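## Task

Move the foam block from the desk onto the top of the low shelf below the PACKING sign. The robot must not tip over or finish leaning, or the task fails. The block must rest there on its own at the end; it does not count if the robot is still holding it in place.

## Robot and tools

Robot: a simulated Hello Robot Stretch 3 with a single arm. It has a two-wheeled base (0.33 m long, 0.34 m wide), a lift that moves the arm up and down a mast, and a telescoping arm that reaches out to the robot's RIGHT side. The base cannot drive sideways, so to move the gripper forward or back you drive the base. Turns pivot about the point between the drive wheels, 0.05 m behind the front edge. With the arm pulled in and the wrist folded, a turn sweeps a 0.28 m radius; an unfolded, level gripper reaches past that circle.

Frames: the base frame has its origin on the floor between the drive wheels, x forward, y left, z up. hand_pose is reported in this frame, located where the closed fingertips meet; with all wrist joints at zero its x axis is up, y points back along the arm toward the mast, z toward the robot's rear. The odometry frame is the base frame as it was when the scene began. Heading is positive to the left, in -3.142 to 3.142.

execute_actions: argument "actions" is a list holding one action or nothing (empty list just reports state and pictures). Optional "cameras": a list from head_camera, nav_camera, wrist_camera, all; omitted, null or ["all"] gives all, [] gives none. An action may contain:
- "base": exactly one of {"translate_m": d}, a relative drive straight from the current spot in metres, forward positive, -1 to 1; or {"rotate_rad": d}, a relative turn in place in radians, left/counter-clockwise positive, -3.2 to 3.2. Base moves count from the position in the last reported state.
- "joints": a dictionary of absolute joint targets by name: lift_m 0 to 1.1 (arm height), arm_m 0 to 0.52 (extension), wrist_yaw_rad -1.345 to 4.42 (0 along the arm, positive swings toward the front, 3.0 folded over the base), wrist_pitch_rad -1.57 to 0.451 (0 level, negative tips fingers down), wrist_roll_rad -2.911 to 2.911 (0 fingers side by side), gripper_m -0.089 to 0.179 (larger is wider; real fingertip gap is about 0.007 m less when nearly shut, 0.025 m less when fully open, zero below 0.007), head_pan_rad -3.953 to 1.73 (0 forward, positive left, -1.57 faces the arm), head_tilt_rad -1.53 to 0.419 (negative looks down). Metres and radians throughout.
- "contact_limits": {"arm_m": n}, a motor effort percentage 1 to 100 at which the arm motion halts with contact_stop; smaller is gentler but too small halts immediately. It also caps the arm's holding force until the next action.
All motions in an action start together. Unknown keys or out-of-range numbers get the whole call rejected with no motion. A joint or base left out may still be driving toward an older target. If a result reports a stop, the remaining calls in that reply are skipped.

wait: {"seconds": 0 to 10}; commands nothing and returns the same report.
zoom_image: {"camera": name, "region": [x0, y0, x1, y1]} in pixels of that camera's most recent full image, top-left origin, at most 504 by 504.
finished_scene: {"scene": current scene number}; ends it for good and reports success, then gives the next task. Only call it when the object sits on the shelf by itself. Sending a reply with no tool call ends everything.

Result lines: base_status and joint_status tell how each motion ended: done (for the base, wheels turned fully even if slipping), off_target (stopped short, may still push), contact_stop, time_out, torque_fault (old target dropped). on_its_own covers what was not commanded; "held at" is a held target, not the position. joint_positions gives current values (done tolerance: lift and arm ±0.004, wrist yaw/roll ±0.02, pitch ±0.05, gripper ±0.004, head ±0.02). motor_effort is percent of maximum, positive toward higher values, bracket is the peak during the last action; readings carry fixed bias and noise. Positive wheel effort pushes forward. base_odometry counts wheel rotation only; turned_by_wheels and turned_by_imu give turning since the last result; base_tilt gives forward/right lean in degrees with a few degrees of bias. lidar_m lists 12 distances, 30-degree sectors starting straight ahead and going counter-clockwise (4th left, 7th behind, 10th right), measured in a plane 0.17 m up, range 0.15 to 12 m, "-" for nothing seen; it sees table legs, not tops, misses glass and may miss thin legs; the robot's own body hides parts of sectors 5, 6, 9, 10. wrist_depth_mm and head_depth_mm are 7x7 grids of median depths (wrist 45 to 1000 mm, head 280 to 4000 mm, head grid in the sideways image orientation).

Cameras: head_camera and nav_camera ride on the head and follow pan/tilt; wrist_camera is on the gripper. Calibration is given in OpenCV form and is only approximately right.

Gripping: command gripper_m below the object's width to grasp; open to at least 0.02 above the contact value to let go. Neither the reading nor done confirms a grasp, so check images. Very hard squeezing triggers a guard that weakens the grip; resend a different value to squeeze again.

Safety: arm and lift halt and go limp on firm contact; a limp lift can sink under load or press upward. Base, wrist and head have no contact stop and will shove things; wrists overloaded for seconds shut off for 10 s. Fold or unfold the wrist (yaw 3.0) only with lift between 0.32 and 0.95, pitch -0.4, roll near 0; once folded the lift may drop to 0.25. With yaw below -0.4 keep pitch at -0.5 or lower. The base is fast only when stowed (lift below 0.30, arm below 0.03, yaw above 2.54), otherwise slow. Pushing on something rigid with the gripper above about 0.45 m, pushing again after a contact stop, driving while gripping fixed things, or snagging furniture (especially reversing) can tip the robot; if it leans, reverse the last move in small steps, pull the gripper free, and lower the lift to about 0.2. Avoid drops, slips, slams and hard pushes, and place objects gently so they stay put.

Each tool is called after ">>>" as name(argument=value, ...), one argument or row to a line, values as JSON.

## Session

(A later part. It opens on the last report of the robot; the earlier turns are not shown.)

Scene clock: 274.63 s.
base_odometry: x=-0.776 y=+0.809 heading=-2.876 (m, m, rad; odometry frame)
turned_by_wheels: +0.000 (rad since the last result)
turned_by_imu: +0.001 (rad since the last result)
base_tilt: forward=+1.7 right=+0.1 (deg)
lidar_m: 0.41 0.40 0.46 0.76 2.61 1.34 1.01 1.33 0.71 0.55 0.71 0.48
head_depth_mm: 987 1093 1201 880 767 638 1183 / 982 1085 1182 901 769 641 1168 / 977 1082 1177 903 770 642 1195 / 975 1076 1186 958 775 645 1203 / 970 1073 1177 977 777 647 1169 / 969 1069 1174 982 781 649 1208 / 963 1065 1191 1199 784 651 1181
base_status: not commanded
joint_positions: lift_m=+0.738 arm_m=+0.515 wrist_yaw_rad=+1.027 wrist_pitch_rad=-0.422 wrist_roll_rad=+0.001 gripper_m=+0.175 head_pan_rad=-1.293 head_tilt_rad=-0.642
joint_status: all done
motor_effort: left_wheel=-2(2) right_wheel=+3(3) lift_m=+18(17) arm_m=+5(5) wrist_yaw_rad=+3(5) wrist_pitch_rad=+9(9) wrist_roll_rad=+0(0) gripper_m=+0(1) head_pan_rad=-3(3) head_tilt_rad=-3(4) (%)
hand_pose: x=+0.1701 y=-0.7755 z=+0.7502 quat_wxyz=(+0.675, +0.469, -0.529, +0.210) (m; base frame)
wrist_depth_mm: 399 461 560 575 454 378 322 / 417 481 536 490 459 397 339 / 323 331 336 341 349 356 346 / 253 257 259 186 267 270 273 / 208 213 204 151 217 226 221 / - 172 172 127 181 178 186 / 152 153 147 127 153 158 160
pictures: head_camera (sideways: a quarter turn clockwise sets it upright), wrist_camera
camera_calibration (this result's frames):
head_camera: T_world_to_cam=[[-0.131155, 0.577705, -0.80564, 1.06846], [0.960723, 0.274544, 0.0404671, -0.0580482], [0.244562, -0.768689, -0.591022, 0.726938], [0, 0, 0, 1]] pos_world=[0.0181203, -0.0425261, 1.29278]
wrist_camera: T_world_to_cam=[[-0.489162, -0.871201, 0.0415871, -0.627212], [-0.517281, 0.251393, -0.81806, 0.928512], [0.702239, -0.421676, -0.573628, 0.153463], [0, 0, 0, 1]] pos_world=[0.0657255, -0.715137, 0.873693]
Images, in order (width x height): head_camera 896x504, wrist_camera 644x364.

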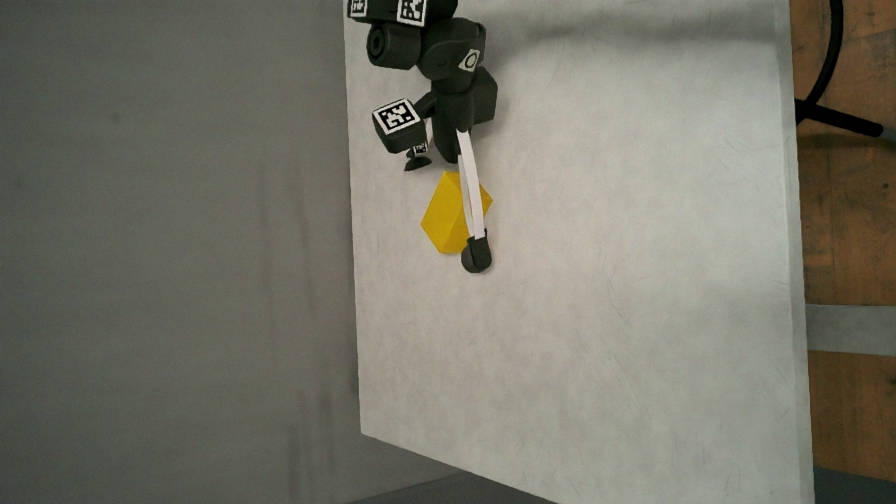

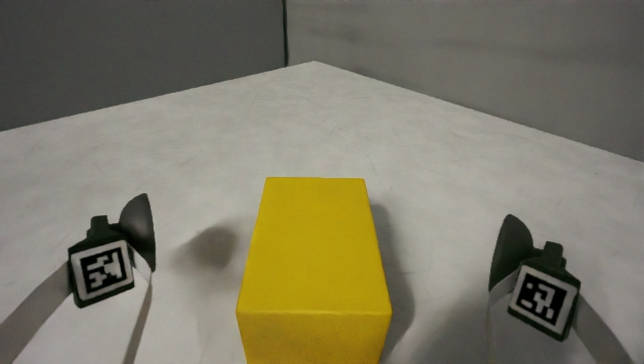

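>>> execute_actions(
  actions=[
    {"joints": {"gripper_m": 0.03}},
  ],
  cameras=["wrist_camera"],
)

>>> execute_actions(
  actions=[
    {"joints": {"lift_m": 0.85}},
  ],
  cameras=["wrist_camera","head_camera"],
)

Scene clock: 286.50 s.
base_odometry: x=-0.776 y=+0.809 heading=-2.876 (m, m, rad; odometry frame)
turned_by_wheels: +0.000 (rad since the last result)
turned_by_imu: +0.001 (rad since the last result)
base_tilt: forward=+1.7 right=+0.1 (deg)
lidar_m: 0.40 0.40 0.46 0.76 2.62 1.34 1.01 1.33 0.71 0.55 0.70 0.48
head_depth_mm: 985 1093 1202 881 766 639 1186 / 982 1089 1174 899 770 641 1169 / 981 1082 1180 899 773 643 1195 / 975 1080 1184 957 774 645 1195 / 970 1073 1182 974 778 648 1169 / 968 1071 1176 980 780 647 1201 / 966 1065 1186 1200 786 651 1179
base_status: not commanded
joint_positions: lift_m=+0.738 arm_m=+0.515 wrist_yaw_rad=+1.029 wrist_pitch_rad=-0.418 wrist_roll_rad=+0.001 gripper_m=+0.031 head_pan_rad=-1.293 head_tilt_rad=-0.642
joint_status: all done
motor_effort: left_wheel=-2(2) right_wheel=+3(3) lift_m=+18(19) arm_m=+5(5) wrist_yaw_rad=+2(3) wrist_pitch_rad=+7(9) wrist_roll_rad=+0(0) gripper_m=-12(87) head_pan_rad=-3(3) head_tilt_rad=-4(3) (%)
hand_pose: x=+0.1707 y=-0.7755 z=+0.7511 quat_wxyz=(+0.675, +0.468, -0.530, +0.212) (m; base frame)
wrist_depth_mm: 398 462 556 576 450 377 322 / 420 483 544 496 464 398 335 / 331 333 341 348 353 361 348 / 256 257 262 183 270 276 278 / 208 210 183 150 220 219 223 / 176 179 169 127 132 186 188 / 153 154 150 125 153 160 161
pictures: wrist_camera
camera_calibration (this result's frames):
wrist_camera: T_world_to_cam=[[-0.488019, -0.871836, 0.0417147, -0.627718], [-0.514906, 0.248975, -0.820294, 0.928929], [0.704776, -0.421798, -0.570418, 0.150622], [0, 0, 0, 1]] pos_world=[0.0658183, -0.715015, 0.874097]
Images, in order (width x height): wrist_camera 644x364.

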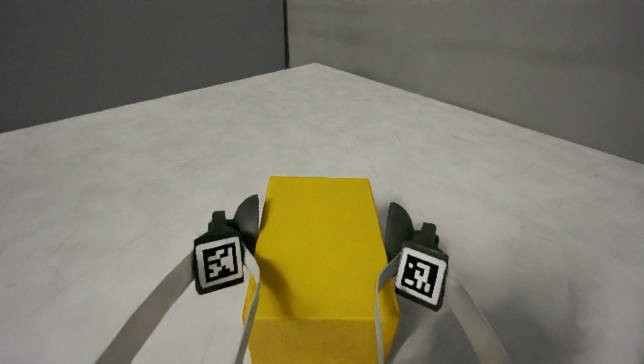

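Scene clock: 288.37 s.
base_odometry: x=-0.776 y=+0.809 heading=-2.876 (m, m, rad; odometry frame)
turned_by_wheels: +0.000 (rad since the last result)
turned_by_imu: +0.000 (rad since the last result)
base_tilt: forward=+1.7 right=+0.0 (deg)
lidar_m: 0.40 0.40 0.46 0.76 2.61 1.34 1.02 1.33 0.71 0.55 0.70 0.48
head_depth_mm: 986 1091 - 955 766 638 1188 / 983 1084 1176 934 770 640 1171 / 980 1079 1188 933 772 644 1192 / 976 1080 1183 965 775 644 1199 / 972 1074 1181 975 778 646 1167 / 969 1069 1174 981 779 648 1205 / 961 1067 1187 1200 782 651 1175
base_status: not commanded
joint_positions: lift_m=+0.850 arm_m=+0.515 wrist_yaw_rad=+1.029 wrist_pitch_rad=-0.418 wrist_roll_rad=+0.001 gripper_m=+0.031 head_pan_rad=-1.293 head_tilt_rad=-0.642
joint_status: all done
motor_effort: left_wheel=-2(2) right_wheel=+3(3) lift_m=+37(39) arm_m=+5(5) wrist_yaw_rad=+2(2) wrist_pitch_rad=+7(7) wrist_roll_rad=+0(0) gripper_m=-12(11) head_pan_rad=-3(3) head_tilt_rad=-3(4) (%)
hand_pose: x=+0.1707 y=-0.7755 z=+0.8621 quat_wxyz=(+0.675, +0.468, -0.530, +0.212) (m; base frame)
wrist_depth_mm: 398 459 559 577 455 380 320 / 422 486 600 632 480 396 336 / 445 518 618 600 521 423 350 / 475 513 449 182 462 443 371 / 358 359 356 150 376 382 381 / 303 306 290 128 133 319 321 / 262 263 259 124 264 275 277
pictures: head_camera (sideways: a quarter turn clockwise sets it upright), wrist_camera
camera_calibration (this result's frames):
head_camera: T_world_to_cam=[[-0.131155, 0.577705, -0.80564, 1.06846], [0.960723, 0.274544, 0.0404671, -0.0580482], [0.244561, -0.768689, -0.591022, 0.726938], [0, 0, 0, 1]] pos_world=[0.0181203, -0.0425261, 1.29278]
wrist_camera: T_world_to_cam=[[-0.488014, -0.871839, 0.0417095, -0.632348], [-0.514966, 0.249012, -0.820246, 1.02], [0.704736, -0.42177, -0.570489, 0.214057], [0, 0, 0, 1]] pos_world=[0.0658182, -0.715016, 0.985143]
Images, in order (width x height): head_camera 896x504, wrist_camera 644x364.

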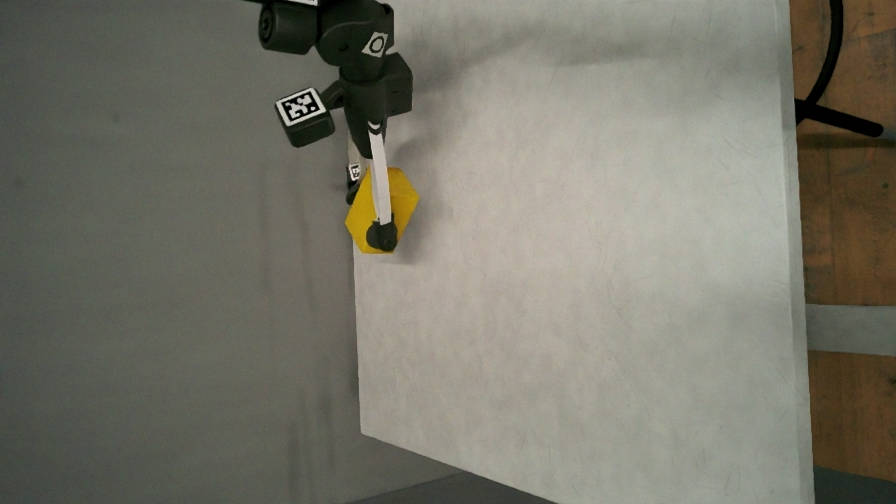

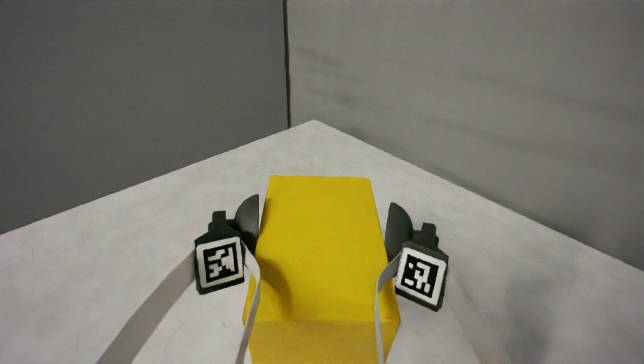

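>>> execute_actions(
  actions=[
    {"joints": {"arm_m": 0.0, "wrist_yaw_rad": 2.7, "wrist_pitch_rad": -0.4, "head_pan_rad": 0.0, "head_tilt_rad": -0.5}},
  ],
  cameras=["wrist_camera"],
)

>>> execute_actions(
  actions=[
    {"base": {"rotate_rad": 1.9}, "joints": {"lift_m": 0.28}},
  ],
  cameras=["wrist_camera","nav_camera"],
)

Scene clock: 332.10 s.
base_odometry: x=-0.776 y=+0.809 heading=-2.876 (m, m, rad; odometry frame)
turned_by_wheels: +0.000 (rad since the last result)
turned_by_imu: +0.001 (rad since the last result)
base_tilt: forward=+1.7 right=+0.1 (deg)
lidar_m: 0.40 0.40 0.46 0.76 2.61 1.34 1.02 1.33 0.71 0.55 0.70 0.48
head_depth_mm: 360 392 431 477 536 611 712 / 362 391 429 469 518 578 668 / 337 366 399 438 492 555 642 / 327 354 385 421 466 522 592 / 317 342 371 406 447 498 562 / 308 332 359 391 429 476 535 / 300 321 348 377 412 455 509
base_status: not commanded
joint_positions: lift_m=+0.850 arm_m=+0.000 wrist_yaw_rad=+2.698 wrist_pitch_rad=-0.418 wrist_roll_rad=+0.001 gripper_m=+0.031 head_pan_rad=-0.007 head_tilt_rad=-0.508
joint_status: all done
motor_effort: left_wheel=-2(2) right_wheel=+3(3) lift_m=+37(37) arm_m=-6(4) wrist_yaw_rad=+2(5) wrist_pitch_rad=+7(6) wrist_roll_rad=+0(0) gripper_m=-13(12) head_pan_rad=+3(32) head_tilt_rad=+3(15) (%)
hand_pose: x=+0.0751 y=+0.0572 z=+0.8621 quat_wxyz=(+0.296, +0.707, -0.009, +0.642) (m; base frame)
wrist_depth_mm: - - 847 571 426 341 286 / - - 970 618 460 361 300 / - - - 675 488 380 312 / - - - 182 524 401 326 / - - - 150 510 428 341 / - - - 128 133 446 360 / 975 - 970 124 626 467 382
pictures: wrist_camera
camera_calibration (this result's frames):
wrist_camera: T_world_to_cam=[[0.915484, -0.400186, 0.041712, -0.0854342], [-0.197322, -0.5369, -0.820246, 0.784527], [0.350646, 0.742691, -0.570489, 0.592606], [0, 0, 0, 1]] pos_world=[0.0252236, -0.0531005, 0.985143]
Images, in order (width x height): wrist_camera 644x364.

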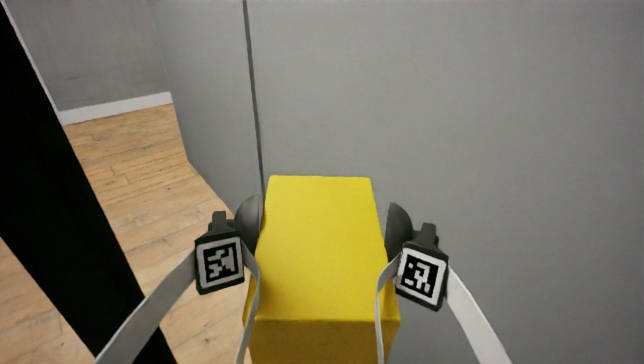

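Scene clock: 338.10 s.
base_odometry: x=-0.776 y=+0.809 heading=-0.976 (m, m, rad; odometry frame)
turned_by_wheels: +1.900 (rad since the last result)
turned_by_imu: +1.859 (rad since the last result)
base_tilt: forward=+1.7 right=+0.1 (deg)
lidar_m: 1.65 1.34 1.01 1.33 1.38 0.55 0.70 0.57 0.42 0.40 0.42 0.58
head_depth_mm: 1244 1275 1296 1321 1335 1363 1288 / 2240 2406 2606 2583 1879 1609 1341 / 2235 2417 2631 2713 2025 1623 1341 / 2240 2428 2639 2734 2035 1638 1351 / 2213 2421 2594 2748 2043 1631 1348 / 2218 2385 2609 2751 2054 1630 1367 / 2212 2400 2612 2749 2063 1639 1364
base_status: done
joint_positions: lift_m=+0.280 arm_m=+0.000 wrist_yaw_rad=+2.698 wrist_pitch_rad=-0.419 wrist_roll_rad=+0.001 gripper_m=+0.031 head_pan_rad=-0.007 head_tilt_rad=-0.507
joint_status: all done
motor_effort: left_wheel=-2(8) right_wheel=+3(8) lift_m=+19(35) arm_m=-5(6) wrist_yaw_rad=+3(3) wrist_pitch_rad=+7(7) wrist_roll_rad=+0(0) gripper_m=-12(13) head_pan_rad=+1(4) head_tilt_rad=+3(3) (%)
hand_pose: x=+0.0751 y=+0.0572 z=+0.2930 quat_wxyz=(+0.296, +0.707, -0.009, +0.642) (m; base frame)
wrist_depth_mm: - - - - - - - / - - - - - - - / 910 896 927 930 973 991 994 / - 694 717 182 723 741 766 / - 573 559 150 603 600 607 / 465 - - 128 133 499 508 / - - 123 124 412 430 432
pictures: nav_camera (sideways: a quarter turn counterclockwise sets it upright), wrist_camera
camera_calibration (this result's frames):
nav_camera: T_world_to_cam=[[0.488419, -0.0352845, 0.871896, -1.09327], [-0.0657225, -0.997832, -0.00356454, 0.0573664], [0.870131, -0.0555622, -0.489678, 0.592673], [0, 0, 0, 1]] pos_world=[0.0220422, 0.0515966, 1.24364]
wrist_camera: T_world_to_cam=[[0.915489, -0.400175, 0.0417062, -0.0616912], [-0.197412, -0.537094, -0.820097, 0.317658], [0.350583, 0.742556, -0.570703, 0.268022], [0, 0, 0, 1]] pos_world=[0.0252231, -0.0530969, 0.416044]
Images, in order (width x height): nav_camera 672x504, wrist_camera 644x364.

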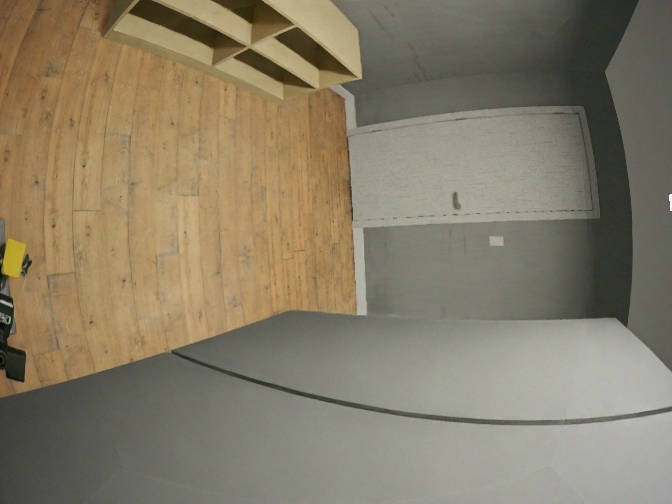

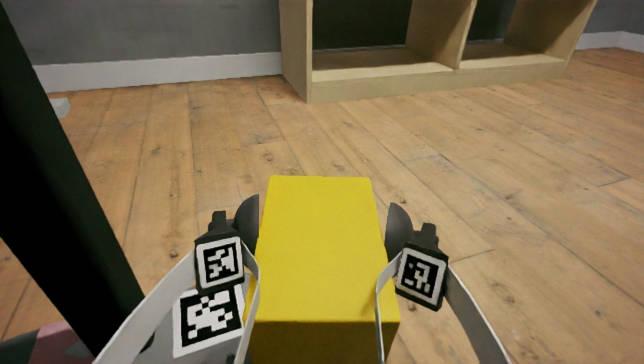

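>>> execute_actions(
  actions=[
    {"base": {"translate_m": 1.0}},
  ],
  cameras=[],
)

>>> execute_actions(
  actions=[
    {"base": {"translate_m": 1.0}, "joints": {"head_pan_rad": -0.8, "head_tilt_rad": -0.4}},
  ],
  cameras=["nav_camera"],
)

Scene clock: 349.53 s.
base_odometry: x=-0.216 y=-0.020 heading=-0.976 (m, m, rad; odometry frame)
turned_by_wheels: +0.000 (rad since the last result)
turned_by_imu: +0.009 (rad since the last result)
base_tilt: forward=+1.7 right=+0.0 (deg)
lidar_m: 1.59 1.67 1.06 0.91 1.37 1.59 1.52 0.59 0.43 0.42 0.44 0.61
head_depth_mm: 1367 1482 1609 1772 1919 1607 1335 / 1370 1478 1616 1778 1903 1610 1342 / 1369 1477 1622 1776 1901 1618 1348 / 1375 1482 1619 1778 1908 1636 1351 / 1352 1464 1595 1754 1906 1628 1354 / 1352 1456 1597 1749 1901 1638 1359 / 1352 1464 1599 1753 1911 1645 1359
base_status: done
joint_positions: lift_m=+0.280 arm_m=+0.000 wrist_yaw_rad=+2.698 wrist_pitch_rad=-0.419 wrist_roll_rad=+0.001 gripper_m=+0.031 head_pan_rad=-0.007 head_tilt_rad=-0.506
joint_status: not commanded
motor_effort: left_wheel=-3(9) right_wheel=+3(10) lift_m=+18(18) arm_m=-5(5) wrist_yaw_rad=+2(3) wrist_pitch_rad=+7(7) wrist_roll_rad=+0(0) gripper_m=-12(12) head_pan_rad=+3(2) head_tilt_rad=+3(3) (%)
hand_pose: x=+0.0751 y=+0.0572 z=+0.2930 quat_wxyz=(+0.296, +0.707, -0.009, +0.642) (m; base frame)
wrist_depth_mm: - - - - - - - / - - - - - - - / 865 872 914 937 965 981 - / - 694 714 181 716 751 754 / - 577 559 150 589 592 606 / 462 - - 128 133 498 507 / - - 123 124 415 433 440
pictures: none
No camera images: the call's "cameras" was empty. Leave "cameras" out to get every camera's image.

Scene clock: 354.63 s.
base_odometry: x=+0.344 y=-0.848 heading=-0.976 (m, m, rad; odometry frame)
turned_by_wheels: +0.000 (rad since the last result)
turned_by_imu: +0.009 (rad since the last result)
base_tilt: forward=+1.7 right=+0.0 (deg)
lidar_m: 0.60 0.63 0.88 1.29 1.16 1.35 1.58 0.62 0.56 2.18 0.86 0.64
head_depth_mm: 992 1074 1176 1297 1448 1613 1446 / 883 949 1027 1115 1230 1356 1407 / 794 849 912 979 1068 1166 1284 / 725 769 819 876 943 1018 1113 / 666 702 744 792 844 904 973 / 614 646 682 720 766 814 872 / 571 599 628 663 698 741 785
base_status: done
joint_positions: lift_m=+0.280 arm_m=+0.000 wrist_yaw_rad=+2.698 wrist_pitch_rad=-0.419 wrist_roll_rad=+0.001 gripper_m=+0.031 head_pan_rad=-0.793 head_tilt_rad=-0.408
joint_status: all done
motor_effort: left_wheel=-3(8) right_wheel=+3(11) lift_m=+19(18) arm_m=-5(5) wrist_yaw_rad=+3(2) wrist_pitch_rad=+7(7) wrist_roll_rad=+0(0) gripper_m=-12(11) head_pan_rad=-3(30) head_tilt_rad=+4(14) (%)
hand_pose: x=+0.0750 y=+0.0572 z=+0.2930 quat_wxyz=(+0.296, +0.707, -0.009, +0.642) (m; base frame)
wrist_depth_mm: - - - - 898 626 481 / - - - - 924 634 490 / 953 894 913 942 876 663 503 / - 696 718 182 730 670 513 / - 575 566 150 599 596 535 / 463 - - 128 133 502 495 / - - 123 124 414 434 435
pictures: nav_camera (sideways: a quarter turn counterclockwise sets it upright)
camera_calibration (this result's frames):
nav_camera: T_world_to_cam=[[0.257897, -0.307173, 0.916043, -1.14946], [-0.751894, -0.659217, -0.0093694, 0.0691101], [0.606749, -0.686351, -0.400972, 0.478851], [0, 0, 0, 1]] pos_world=[0.0578625, 0.0211358, 1.2456]
Images, in order (width x height): nav_camera 672x504.

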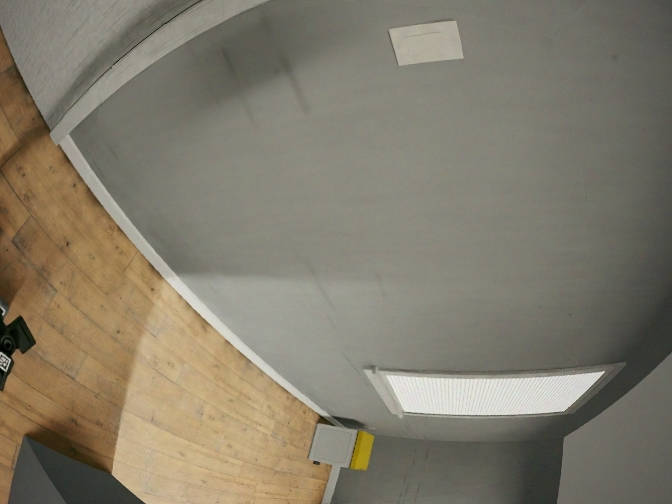

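>>> execute_actions(
  actions=[
    {"joints": {"head_pan_rad": -1.9, "head_tilt_rad": -0.4}},
  ],
  cameras=["nav_camera","head_camera"],
)

Scene clock: 359.53 s.
base_odometry: x=+0.344 y=-0.848 heading=-0.976 (m, m, rad; odometry frame)
turned_by_wheels: +0.000 (rad since the last result)
turned_by_imu: +0.001 (rad since the last result)
base_tilt: forward=+1.7 right=+0.1 (deg)
lidar_m: 0.59 0.63 0.88 1.29 1.16 1.35 1.57 0.62 0.56 2.19 0.86 0.64
head_depth_mm: 517 538 562 587 615 650 703 / 609 641 674 711 752 801 851 / 747 792 843 903 970 1051 1142 / 3150 3356 3500 3389 2349 1798 1456 / 3069 3274 3428 3228 2366 1810 1460 / 3015 3152 3377 3480 2385 1817 1473 / 2898 3110 3291 3366 2400 1828 1473
base_status: not commanded
joint_positions: lift_m=+0.280 arm_m=+0.000 wrist_yaw_rad=+2.698 wrist_pitch_rad=-0.419 wrist_roll_rad=+0.001 gripper_m=+0.031 head_pan_rad=-1.893 head_tilt_rad=-0.408
joint_status: all done
motor_effort: left_wheel=-2(2) right_wheel=+3(3) lift_m=+19(19) arm_m=-5(5) wrist_yaw_rad=+3(3) wrist_pitch_rad=+7(7) wrist_roll_rad=-1(0) gripper_m=-12(12) head_pan_rad=-4(34) head_tilt_rad=+3(5) (%)
hand_pose: x=+0.0750 y=+0.0572 z=+0.2930 quat_wxyz=(+0.296, +0.707, -0.009, +0.642) (m; base frame)
wrist_depth_mm: 998 - - - 900 635 475 / - - - - 939 650 496 / 953 907 910 952 894 659 506 / - 707 707 182 744 675 521 / - 577 566 151 587 596 532 / 468 - - 129 133 497 491 / - - 124 124 417 432 438
pictures: head_camera (sideways: a quarter turn clockwise sets it upright), nav_camera (sideways: a quarter turn counterclockwise sets it upright)
camera_calibration (this result's frames):
head_camera: T_world_to_cam=[[0.15344, 0.358225, -0.92094, 1.21709], [0.951032, -0.306598, 0.0391939, -0.0563437], [-0.268318, -0.881857, -0.387728, 0.46555], [0, 0, 0, 1]] pos_world=[-0.00825045, -0.0427192, 1.30358]
nav_camera: T_world_to_cam=[[-0.156741, -0.369186, 0.916043, -1.14693], [-0.928588, 0.370993, -0.0093694, 0.070188], [-0.336386, -0.852095, -0.400972, 0.484604], [0, 0, 0, 1]] pos_world=[0.0484189, -0.0365402, 1.2456]
Images, in order (width x height): head_camera 896x504, nav_camera 672x504.

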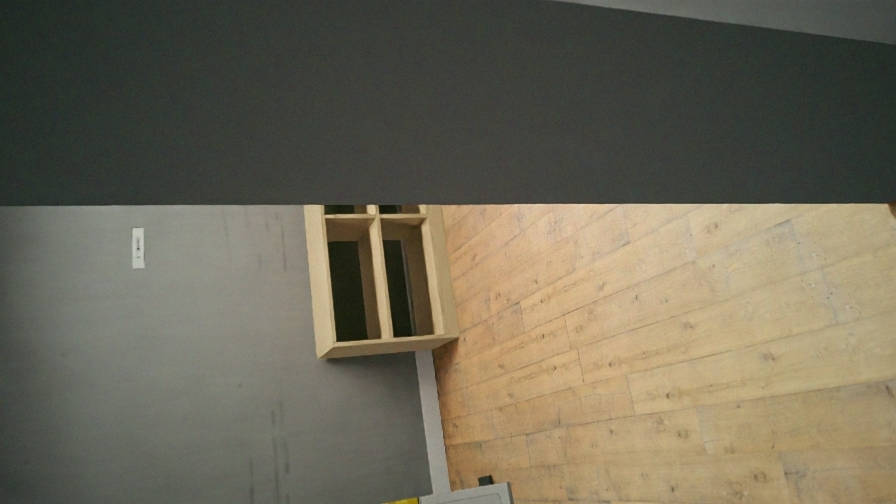

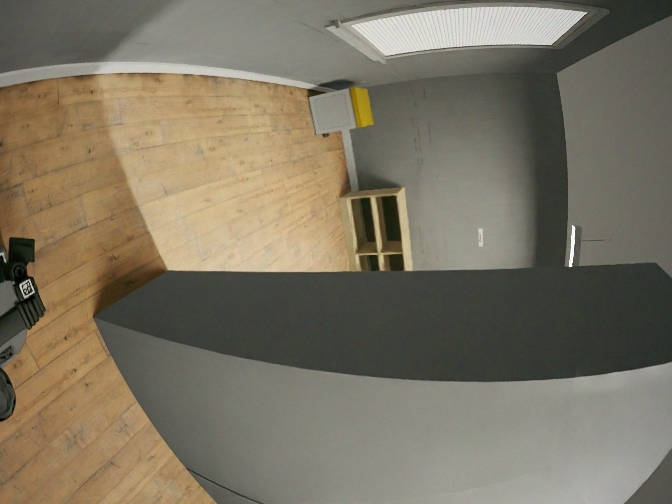

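>>> zoom_image(
  camera="head_camera",
  region=[100, 200, 200, 300],
)

Region (100, 200, 200, 300) of head_camera's 896x504 image, scaled by 5.040, with more detail than that image has.

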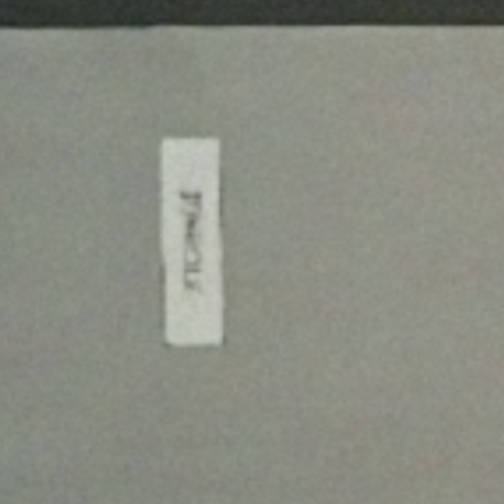

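>>> execute_actions(
  actions=[
    {"base": {"translate_m": 0.12}},
  ],
  cameras=[],
)

>>> execute_actions(
  actions=[
    {"base": {"rotate_rad": -1.58}, "joints": {"head_pan_rad": -0.3, "head_tilt_rad": -0.3}},
  ],
  cameras=["nav_camera","head_camera"],
)

Scene clock: 378.97 s.
base_odometry: x=+0.411 y=-0.948 heading=-0.977 (m, m, rad; odometry frame)
turned_by_wheels: +0.000 (rad since the last result)
turned_by_imu: +0.002 (rad since the last result)
base_tilt: forward=+1.7 right=+0.0 (deg)
lidar_m: 0.48 0.51 0.71 1.28 1.34 1.44 1.58 0.64 0.67 1.76 0.69 0.52
head_depth_mm: 702 733 765 799 840 881 924 / 832 874 919 970 1028 1090 1159 / 3250 3486 3615 3380 2359 1790 1449 / 3131 3355 3541 3394 2362 1795 1459 / 3074 3262 3410 3394 2363 1816 1455 / 2981 3187 3385 3462 2370 1820 1462 / 2895 3109 3280 2852 2386 1820 1471
base_status: done
joint_positions: lift_m=+0.280 arm_m=+0.000 wrist_yaw_rad=+2.698 wrist_pitch_rad=-0.419 wrist_roll_rad=+0.001 gripper_m=+0.031 head_pan_rad=-1.893 head_tilt_rad=-0.408
joint_status: not commanded
motor_effort: left_wheel=-3(8) right_wheel=+3(10) lift_m=+19(18) arm_m=-6(5) wrist_yaw_rad=+3(3) wrist_pitch_rad=+7(7) wrist_roll_rad=+0(0) gripper_m=-12(11) head_pan_rad=-3(2) head_tilt_rad=+4(4) (%)
hand_pose: x=+0.0750 y=+0.0572 z=+0.2929 quat_wxyz=(+0.296, +0.707, -0.009, +0.642) (m; base frame)
wrist_depth_mm: - - - - 698 495 384 / - - - - 743 505 391 / 973 896 926 954 769 524 403 / - 706 724 182 711 545 411 / - 566 560 150 591 554 414 / 459 - - 128 133 499 423 / - - 124 124 418 436 423
pictures: none
No camera images: the call's "cameras" was empty. Leave "cameras" out to get every camera's image.

Scene clock: 381.13 s.
base_odometry: x=+0.411 y=-0.948 heading=-2.556 (m, m, rad; odometry frame)
turned_by_wheels: -1.580 (rad since the last result)
turned_by_imu: -1.542 (rad since the last result)
base_tilt: forward=+1.7 right=+0.1 (deg)
lidar_m: 1.72 0.69 0.52 0.48 0.51 0.71 1.28 1.02 1.44 1.54 0.65 0.68
head_depth_mm: 723 748 772 799 831 863 896 / 3265 3455 950 978 1020 1069 1117 / 3269 3448 3613 3563 2759 2022 1591 / 3193 3312 3509 3589 2802 2028 1596 / 3125 3300 3394 3556 2802 2044 1604 / 3042 3204 3308 3505 2822 2039 1602 / 2954 3101 3243 3303 2759 2061 1610
base_status: done
joint_positions: lift_m=+0.280 arm_m=+0.000 wrist_yaw_rad=+2.698 wrist_pitch_rad=-0.419 wrist_roll_rad=+0.001 gripper_m=+0.031 head_pan_rad=-0.307 head_tilt_rad=-0.310
joint_status: all done
motor_effort: left_wheel=+5(14) right_wheel=-5(11) lift_m=+17(18) arm_m=-5(6) wrist_yaw_rad=+3(3) wrist_pitch_rad=+7(7) wrist_roll_rad=+0(0) gripper_m=-12(12) head_pan_rad=+3(27) head_tilt_rad=+4(15) (%)
hand_pose: x=+0.0750 y=+0.0572 z=+0.2929 quat_wxyz=(+0.296, +0.707, -0.009, +0.642) (m; base frame)
wrist_depth_mm: 406 437 483 542 589 654 754 / 437 464 525 584 647 741 843 / 477 507 579 641 734 837 920 / - 553 614 182 728 734 752 / - 565 563 151 592 602 616 / 462 - - 128 133 502 511 / - - 123 124 416 429 435
pictures: head_camera (sideways: a quarter turn clockwise sets it upright), nav_camera (sideways: a quarter turn counterclockwise sets it upright)
camera_calibration (this result's frames):
head_camera: T_world_to_cam=[[-0.27236, 0.120129, -0.954667, 1.26372], [0.288717, 0.95666, 0.038011, -0.0507685], [0.917857, -0.265276, -0.29524, 0.337949], [0, 0, 0, 1]] pos_world=[0.0486558, -0.0135919, 1.30814]
nav_camera: T_world_to_cam=[[0.283775, -0.123395, 0.950918, -1.19514], [-0.355921, -0.934395, -0.0150363, 0.0740739], [0.890388, -0.334185, -0.309077, 0.357529], [0, 0, 0, 1]] pos_world=[0.0471751, 0.0412209, 1.2481]
Images, in order (width x height): head_camera 896x504, nav_camera 672x504.

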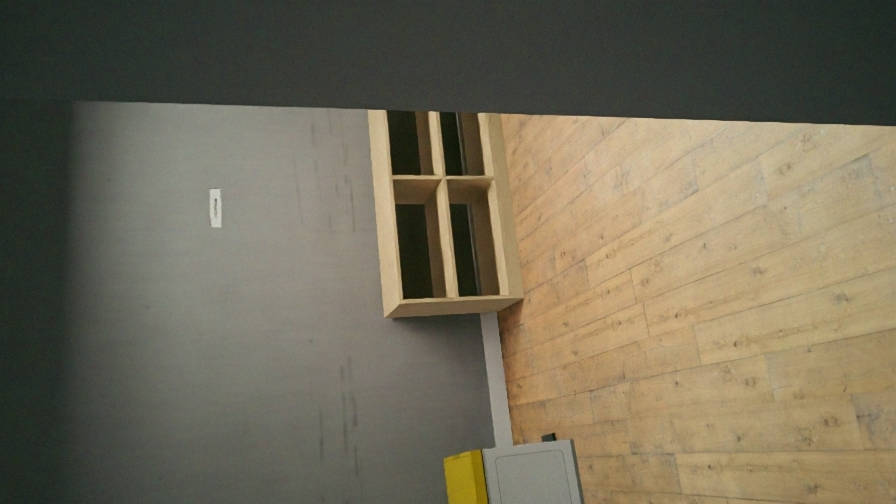

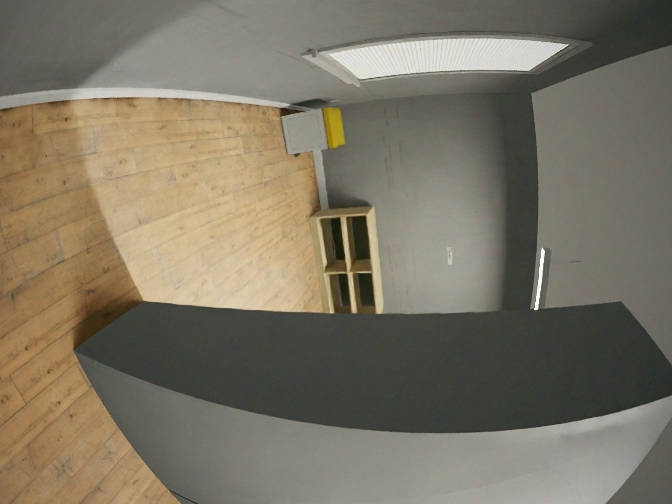

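>>> execute_actions(
  actions=[
    {"base": {"translate_m": 1.0}, "joints": {"head_pan_rad": -0.5, "head_tilt_rad": -0.3}},
  ],
  cameras=["nav_camera","head_camera"],
)

Scene clock: 394.73 s.
base_odometry: x=-0.422 y=-1.500 heading=-2.556 (m, m, rad; odometry frame)
turned_by_wheels: +0.000 (rad since the last result)
turned_by_imu: +0.010 (rad since the last result)
base_tilt: forward=+1.7 right=+0.0 (deg)
lidar_m: 1.54 0.63 0.48 0.46 0.49 0.69 1.96 0.68 0.51 0.51 3.22 2.18
head_depth_mm: 2827 2972 3121 3307 2752 2009 1576 / 2672 2820 2966 2889 2745 2006 1588 / 2540 2656 2814 2778 2625 2021 1583 / 2433 2553 2683 2720 2545 2043 1588 / 2312 2443 2547 2625 2445 2040 1600 / 2247 2339 2429 2537 2617 2050 1607 / 2139 2226 2317 2448 2527 2058 1613
base_status: done
joint_positions: lift_m=+0.280 arm_m=+0.000 wrist_yaw_rad=+2.698 wrist_pitch_rad=-0.419 wrist_roll_rad=+0.001 gripper_m=+0.031 head_pan_rad=-0.493 head_tilt_rad=-0.309
joint_status: all done
motor_effort: left_wheel=+4(13) right_wheel=-3(7) lift_m=+19(18) arm_m=-6(6) wrist_yaw_rad=+2(3) wrist_pitch_rad=+7(7) wrist_roll_rad=+0(0) gripper_m=-12(12) head_pan_rad=-3(16) head_tilt_rad=+4(4) (%)
hand_pose: x=+0.0750 y=+0.0572 z=+0.2929 quat_wxyz=(+0.296, +0.707, -0.009, +0.642) (m; base frame)
wrist_depth_mm: 389 417 450 493 543 599 670 / 422 446 492 537 595 681 775 / 457 493 543 598 666 765 872 / - 539 580 182 687 743 758 / - 558 569 150 592 599 601 / 465 - - 128 132 495 509 / - - 123 124 423 431 433
pictures: head_camera (sideways: a quarter turn clockwise sets it upright), nav_camera (sideways: a quarter turn counterclockwise sets it upright)
camera_calibration (this result's frames):
head_camera: T_world_to_cam=[[-0.245058, 0.168169, -0.954812, 1.26374], [0.46051, 0.886841, 0.0380042, -0.0518076], [0.853157, -0.430387, -0.294771, 0.337734], [0, 0, 0, 1]] pos_world=[0.0454086, -0.0212203, 1.30816]
nav_camera: T_world_to_cam=[[0.255675, -0.173488, 0.951069, -1.19516], [-0.522452, -0.852535, -0.0150642, 0.0751261], [0.813433, -0.493037, -0.308611, 0.357392], [0, 0, 0, 1]] pos_world=[0.0541081, 0.0329082, 1.24811]
Images, in order (width x height): head_camera 896x504, nav_camera 672x504.

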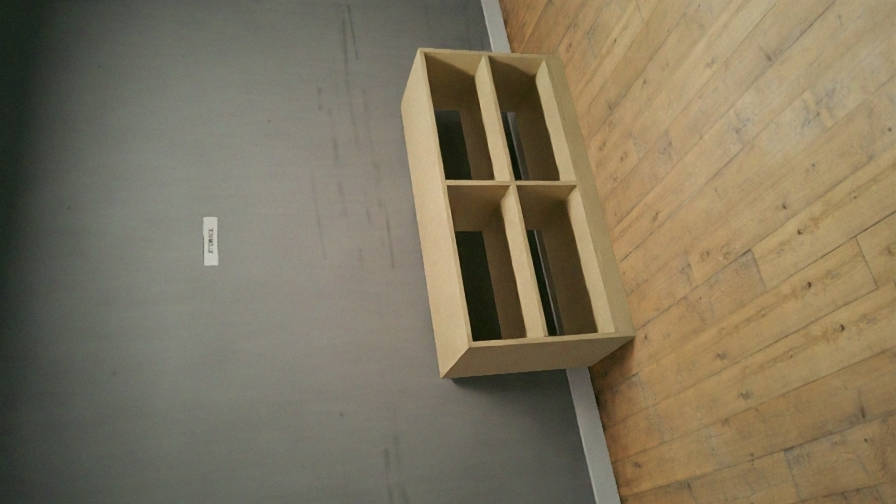

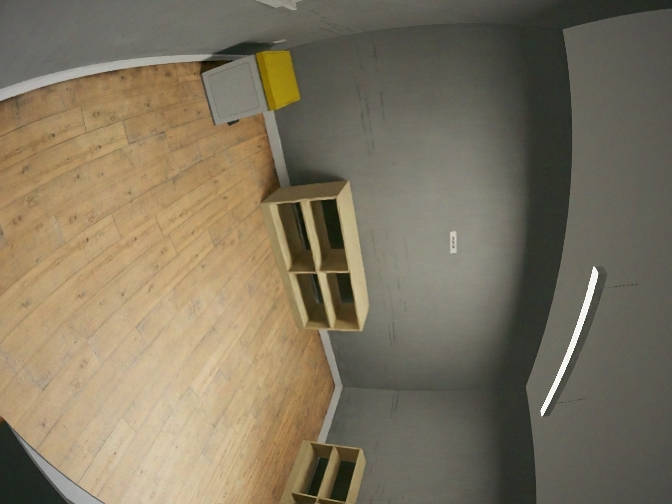

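>>> zoom_image(
  camera="head_camera",
  region=[170, 200, 250, 280],
)

Region (170, 200, 250, 280) of head_camera's 896x504 image, scaled by 6.300, with more detail than that image has.

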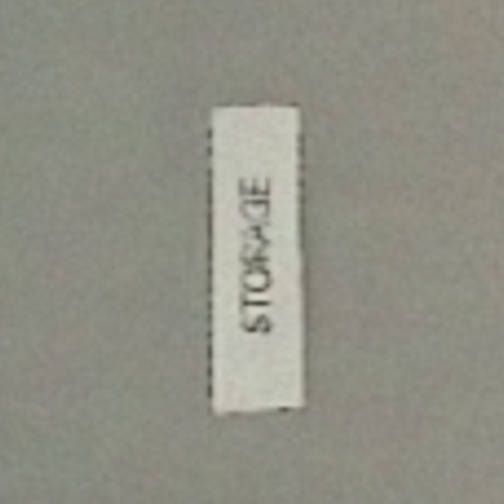

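>>> execute_actions(
  actions=[
    {"joints": {"head_pan_rad": -1.25, "head_tilt_rad": -0.15}},
  ],
  cameras=["nav_camera","head_camera"],
)

Scene clock: 404.33 s.
base_odometry: x=-0.422 y=-1.500 heading=-2.556 (m, m, rad; odometry frame)
turned_by_wheels: +0.000 (rad since the last result)
turned_by_imu: +0.001 (rad since the last result)
base_tilt: forward=+1.8 right=+0.1 (deg)
lidar_m: 1.54 0.63 0.48 0.46 0.49 0.69 1.95 0.68 0.51 0.51 3.23 2.18
head_depth_mm: 2867 2981 3086 3141 3170 2528 1877 / 2808 3080 3180 3252 3195 2549 1879 / 2822 3221 3329 3357 3246 2552 1877 / 2793 3357 3395 3513 3512 2583 1900 / 2751 3485 3576 3682 3736 2589 1901 / 2590 3606 3693 3844 3831 2624 1907 / 2438 3696 3722 3763 3681 2612 1920
base_status: not commanded
joint_positions: lift_m=+0.280 arm_m=+0.000 wrist_yaw_rad=+2.698 wrist_pitch_rad=-0.419 wrist_roll_rad=+0.001 gripper_m=+0.031 head_pan_rad=-1.243 head_tilt_rad=-0.162
joint_status: all done
motor_effort: left_wheel=+4(3) right_wheel=-3(3) lift_m=+19(19) arm_m=-5(5) wrist_yaw_rad=+3(3) wrist_pitch_rad=+7(7) wrist_roll_rad=+0(0) gripper_m=-12(12) head_pan_rad=-4(27) head_tilt_rad=+5(18) (%)
hand_pose: x=+0.0750 y=+0.0572 z=+0.2929 quat_wxyz=(+0.296, +0.707, -0.009, +0.642) (m; base frame)
wrist_depth_mm: 389 420 453 483 545 608 669 / 423 451 492 541 609 678 773 / 454 494 541 598 675 750 875 / - 536 585 183 693 738 752 / - 556 561 150 592 599 612 / 463 - - 128 133 506 506 / - - 123 124 417 430 437
pictures: head_camera (sideways: a quarter turn clockwise sets it upright), nav_camera (sideways: a quarter turn counterclockwise sets it upright)
camera_calibration (this result's frames):
head_camera: T_world_to_cam=[[-0.0185905, 0.154567, -0.987807, 1.3055], [0.93967, 0.340231, 0.0355532, -0.0515466], [0.341578, -0.927552, -0.151567, 0.154462], [0, 0, 0, 1]] pos_world=[0.019946, -0.0409793, 1.31483]
nav_camera: T_world_to_cam=[[0.0228688, -0.166094, 0.985845, -1.2392], [-0.962453, -0.270451, -0.023239, 0.0884565], [0.270482, -0.948298, -0.166043, 0.175141], [0, 0, 0, 1]] pos_world=[0.0661017, -0.0158149, 1.2528]
Images, in order (width x height): head_camera 896x504, nav_camera 672x504.

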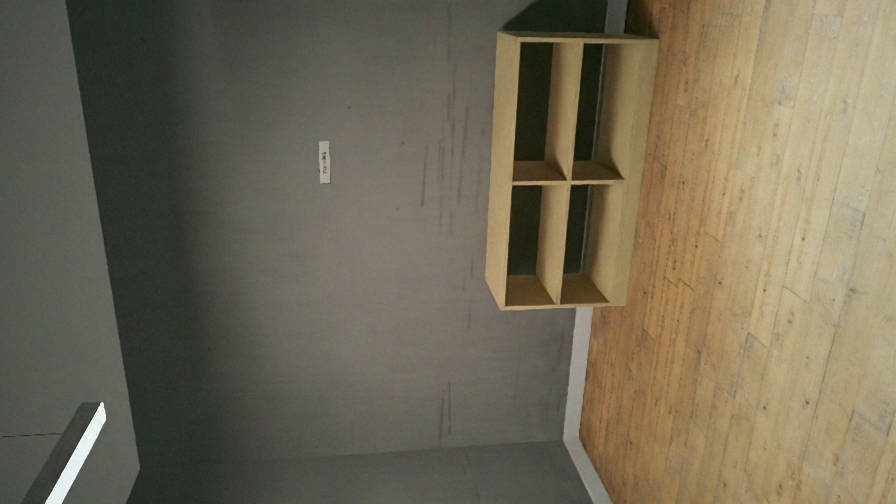

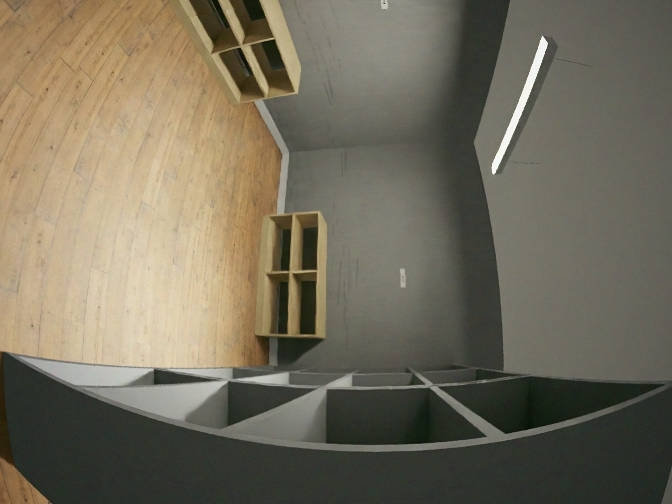

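>>> zoom_image(
  camera="head_camera",
  region=[290, 130, 360, 200],
)

Region (290, 130, 360, 200) of head_camera's 896x504 image, scaled by 7.200, with more detail than that image has.

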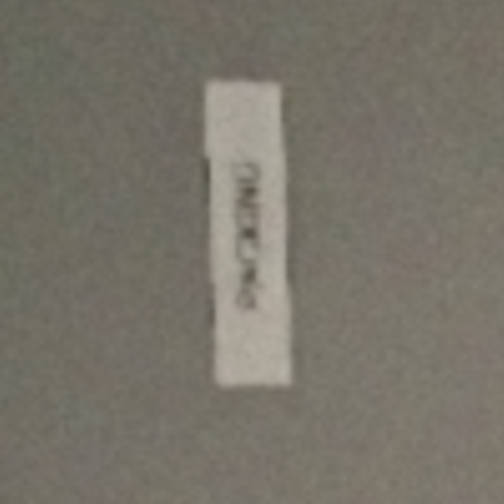

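>>> execute_actions(
  actions=[
    {"base": {"translate_m": 0.55}, "joints": {"head_pan_rad": -1.4, "head_tilt_rad": -0.4}},
  ],
  cameras=["nav_camera"],
)

Scene clock: 457.67 s.
base_odometry: x=-0.881 y=-1.804 heading=-2.556 (m, m, rad; odometry frame)
turned_by_wheels: +0.000 (rad since the last result)
turned_by_imu: +0.006 (rad since the last result)
base_tilt: forward=+1.7 right=+0.1 (deg)
lidar_m: 1.23 0.59 0.45 0.44 0.46 0.65 2.02 0.82 1.54 2.93 2.43 1.68
head_depth_mm: 2787 2936 3137 3024 2359 1800 1458 / 2839 3003 3165 3042 2387 1816 1462 / 2922 3087 3247 3180 2388 1819 1475 / 2944 3148 3306 3204 2403 1833 1469 / 3001 3202 3405 3337 2436 1839 1480 / 3081 3321 3475 3569 2439 1839 1486 / 3139 3371 3578 3481 2449 1848 1489
base_status: done
joint_positions: lift_m=+0.280 arm_m=+0.000 wrist_yaw_rad=+2.698 wrist_pitch_rad=-0.419 wrist_roll_rad=+0.001 gripper_m=+0.031 head_pan_rad=-1.393 head_tilt_rad=-0.395
joint_status: all done
motor_effort: left_wheel=+3(12) right_wheel=-3(6) lift_m=+18(18) arm_m=-5(5) wrist_yaw_rad=+2(2) wrist_pitch_rad=+7(7) wrist_roll_rad=+0(0) gripper_m=-12(12) head_pan_rad=-3(11) head_tilt_rad=-2(20) (%)
hand_pose: x=+0.0750 y=+0.0572 z=+0.2929 quat_wxyz=(+0.296, +0.707, -0.009, +0.642) (m; base frame)
wrist_depth_mm: 373 399 433 465 516 571 627 / 402 428 464 520 564 633 726 / 437 466 516 565 641 721 836 / - 510 558 183 676 751 757 / - 552 552 150 593 597 611 / 462 - - 128 133 500 509 / - - 123 125 413 432 435
pictures: nav_camera (sideways: a quarter turn counterclockwise sets it upright)
camera_calibration (this result's frames):
nav_camera: T_world_to_cam=[[0.0372649, -0.387278, 0.921209, -1.15485], [-0.992768, -0.119624, -0.0101308, 0.0715709], [0.114123, -0.914169, -0.388935, 0.466192], [0, 0, 0, 1]] pos_world=[0.0608857, -0.0125094, 1.24591]
Images, in order (width x height): nav_camera 672x504.

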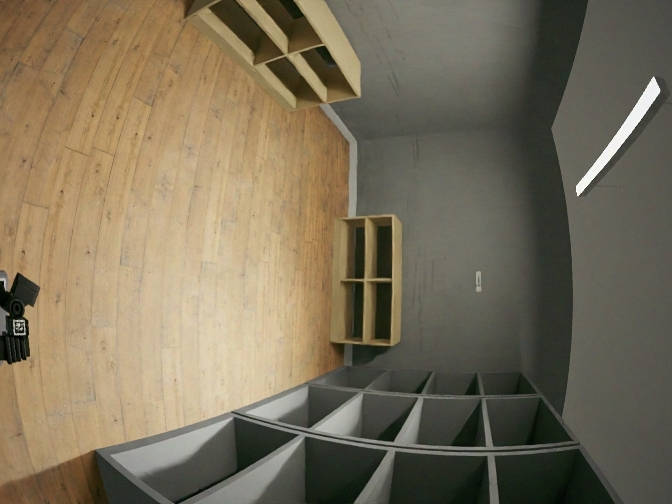

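>>> execute_actions(
  actions=[
    {"base": {"rotate_rad": -1.53}, "joints": {"head_pan_rad": 0.0, "head_tilt_rad": -0.4}},
  ],
  cameras=[],
)

>>> execute_actions(
  actions=[
    {"base": {"translate_m": 1.0}},
  ],
  cameras=[],
)

>>> execute_actions(
  actions=[
    {"base": {"translate_m": 1.0}},
  ],
  cameras=["head_camera", "nav_camera"],
)

Scene clock: 474.73 s.
base_odometry: x=-0.881 y=-1.804 heading=+2.197 (m, m, rad; odometry frame)
turned_by_wheels: -1.530 (rad since the last result)
turned_by_imu: -1.492 (rad since the last result)
base_tilt: forward=+1.7 right=+0.0 (deg)
lidar_m: 2.92 2.01 1.69 1.22 0.56 0.44 0.44 0.47 0.70 2.48 0.82 1.54
head_depth_mm: 2799 2949 3153 3224 2371 1803 1458 / 2835 3028 3182 3222 2371 1801 1465 / 2867 3034 3205 3155 2382 1823 1466 / 2872 3105 3259 3113 2401 1818 1471 / 2932 3113 3290 3203 2415 1835 1473 / 2921 3099 3333 3325 2426 1842 1480 / 2957 3156 3394 3491 2445 1837 1481
base_status: done
joint_positions: lift_m=+0.280 arm_m=+0.000 wrist_yaw_rad=+2.698 wrist_pitch_rad=-0.419 wrist_roll_rad=+0.001 gripper_m=+0.031 head_pan_rad=-0.007 head_tilt_rad=-0.396
joint_status: all done
motor_effort: left_wheel=+4(13) right_wheel=-4(10) lift_m=+19(19) arm_m=-5(5) wrist_yaw_rad=+3(2) wrist_pitch_rad=+7(7) wrist_roll_rad=+0(0) gripper_m=-12(12) head_pan_rad=+2(28) head_tilt_rad=-2(2) (%)
hand_pose: x=+0.0750 y=+0.0572 z=+0.2929 quat_wxyz=(+0.296, +0.707, -0.009, +0.642) (m; base frame)
wrist_depth_mm: 898 - - - - - - / 923 - - - - - - / 869 914 934 923 966 - 986 / - 711 720 182 746 745 754 / - 578 559 151 586 602 601 / 463 - - 128 133 502 505 / - - 123 124 418 431 434
pictures: none
No camera images: the call's "cameras" was empty. Leave "cameras" out to get every camera's image.

Scene clock: 479.83 s.
base_odometry: x=-1.467 y=-0.994 heading=+2.197 (m, m, rad; odometry frame)
turned_by_wheels: +0.000 (rad since the last result)
turned_by_imu: +0.009 (rad since the last result)
base_tilt: forward=+1.7 right=+0.0 (deg)
lidar_m: 1.94 2.08 1.45 1.45 1.53 1.44 1.43 1.53 0.86 1.13 0.85 1.54
head_depth_mm: 1975 2086 2232 2245 2221 1805 1459 / 1987 2119 2245 2239 2228 1808 1460 / 1988 2144 2292 2259 2239 1812 1468 / 2021 2161 2310 2161 2218 1825 1474 / 2048 2163 2317 2297 2270 1841 1473 / 2062 2196 2333 2190 2280 1828 1472 / 2077 2222 2367 2544 2434 1842 1484
base_status: done
joint_positions: lift_m=+0.280 arm_m=+0.000 wrist_yaw_rad=+2.698 wrist_pitch_rad=-0.419 wrist_roll_rad=+0.001 gripper_m=+0.031 head_pan_rad=-0.007 head_tilt_rad=-0.396
joint_status: not commanded
motor_effort: left_wheel=+3(13) right_wheel=-3(7) lift_m=+18(18) arm_m=-5(5) wrist_yaw_rad=+2(3) wrist_pitch_rad=+7(7) wrist_roll_rad=+0(0) gripper_m=-12(11) head_pan_rad=+3(3) head_tilt_rad=-2(2) (%)
hand_pose: x=+0.0750 y=+0.0572 z=+0.2929 quat_wxyz=(+0.296, +0.707, -0.009, +0.642) (m; base frame)
wrist_depth_mm: - - - - - - - / - - - - - - - / 946 908 921 940 957 959 985 / - 691 715 182 729 759 755 / - 576 564 150 592 601 618 / 463 - - 128 133 506 509 / - - 123 124 416 434 436
pictures: none
No camera images: the call's "cameras" was empty. Leave "cameras" out to get every camera's image.

Scene clock: 484.93 s.
base_odometry: x=-2.053 y=-0.184 heading=+2.197 (m, m, rad; odometry frame)
turned_by_wheels: +0.000 (rad since the last result)
turned_by_imu: +0.009 (rad since the last result)
base_tilt: forward=+1.7 right=+0.1 (deg)
lidar_m: 0.94 1.14 1.73 1.29 1.54 2.20 2.41 1.66 0.98 0.97 0.93 1.09
head_depth_mm: 1119 1188 1264 1359 1251 1282 1331 / 1132 1201 1279 1373 1258 1284 1333 / 1140 1210 1298 1388 1273 1254 1303 / 1151 1228 1313 1399 1279 1300 1346 / 1163 1236 1322 1426 1283 1297 1385 / 1173 1251 1330 1435 1291 1347 1389 / 1182 1259 1352 1458 1293 1362 1392
base_status: done
joint_positions: lift_m=+0.280 arm_m=+0.000 wrist_yaw_rad=+2.698 wrist_pitch_rad=-0.419 wrist_roll_rad=+0.001 gripper_m=+0.031 head_pan_rad=-0.007 head_tilt_rad=-0.396
joint_status: not commanded
motor_effort: left_wheel=+2(12) right_wheel=-2(6) lift_m=+19(18) arm_m=-5(5) wrist_yaw_rad=+2(2) wrist_pitch_rad=+7(7) wrist_roll_rad=+0(0) gripper_m=-12(12) head_pan_rad=+2(2) head_tilt_rad=-2(2) (%)
hand_pose: x=+0.0750 y=+0.0572 z=+0.2929 quat_wxyz=(+0.296, +0.707, -0.009, +0.642) (m; base frame)
wrist_depth_mm: - - - - - - 860 / - - - - - - 938 / 950 899 938 940 944 965 875 / - 697 708 182 733 744 745 / - 576 564 150 594 609 600 / 468 - - 128 133 500 504 / - - 123 124 416 429 434
pictures: head_camera (sideways: a quarter turn clockwise sets it upright), nav_camera (sideways: a quarter turn counterclockwise sets it upright)
camera_calibration (this result's frames):
head_camera: T_world_to_cam=[[-0.377209, 0.0348226, -0.925473, 1.22624], [-0.00361578, 0.99923, 0.0390716, -0.0503617], [0.926121, 0.0180845, -0.376793, 0.444033], [0, 0, 0, 1]] pos_world=[0.0511399, -0.000408257, 1.30413]
nav_camera: T_world_to_cam=[[0.38871, -0.034566, 0.920711, -1.15635], [-0.0649128, -0.99784, -0.0100564, 0.0658141], [0.919071, -0.0558569, -0.390114, 0.462817], [0, 0, 0, 1]] pos_world=[0.028395, 0.0515532, 1.24588]
Images, in order (width x height): head_camera 896x504, nav_camera 672x504.

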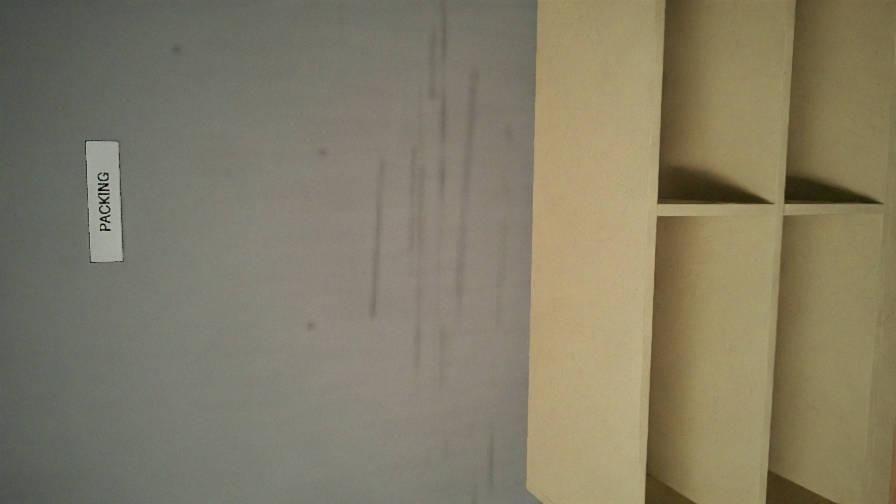

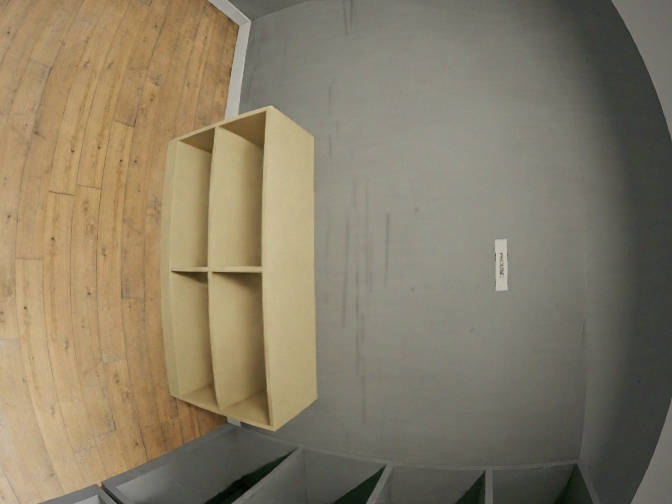

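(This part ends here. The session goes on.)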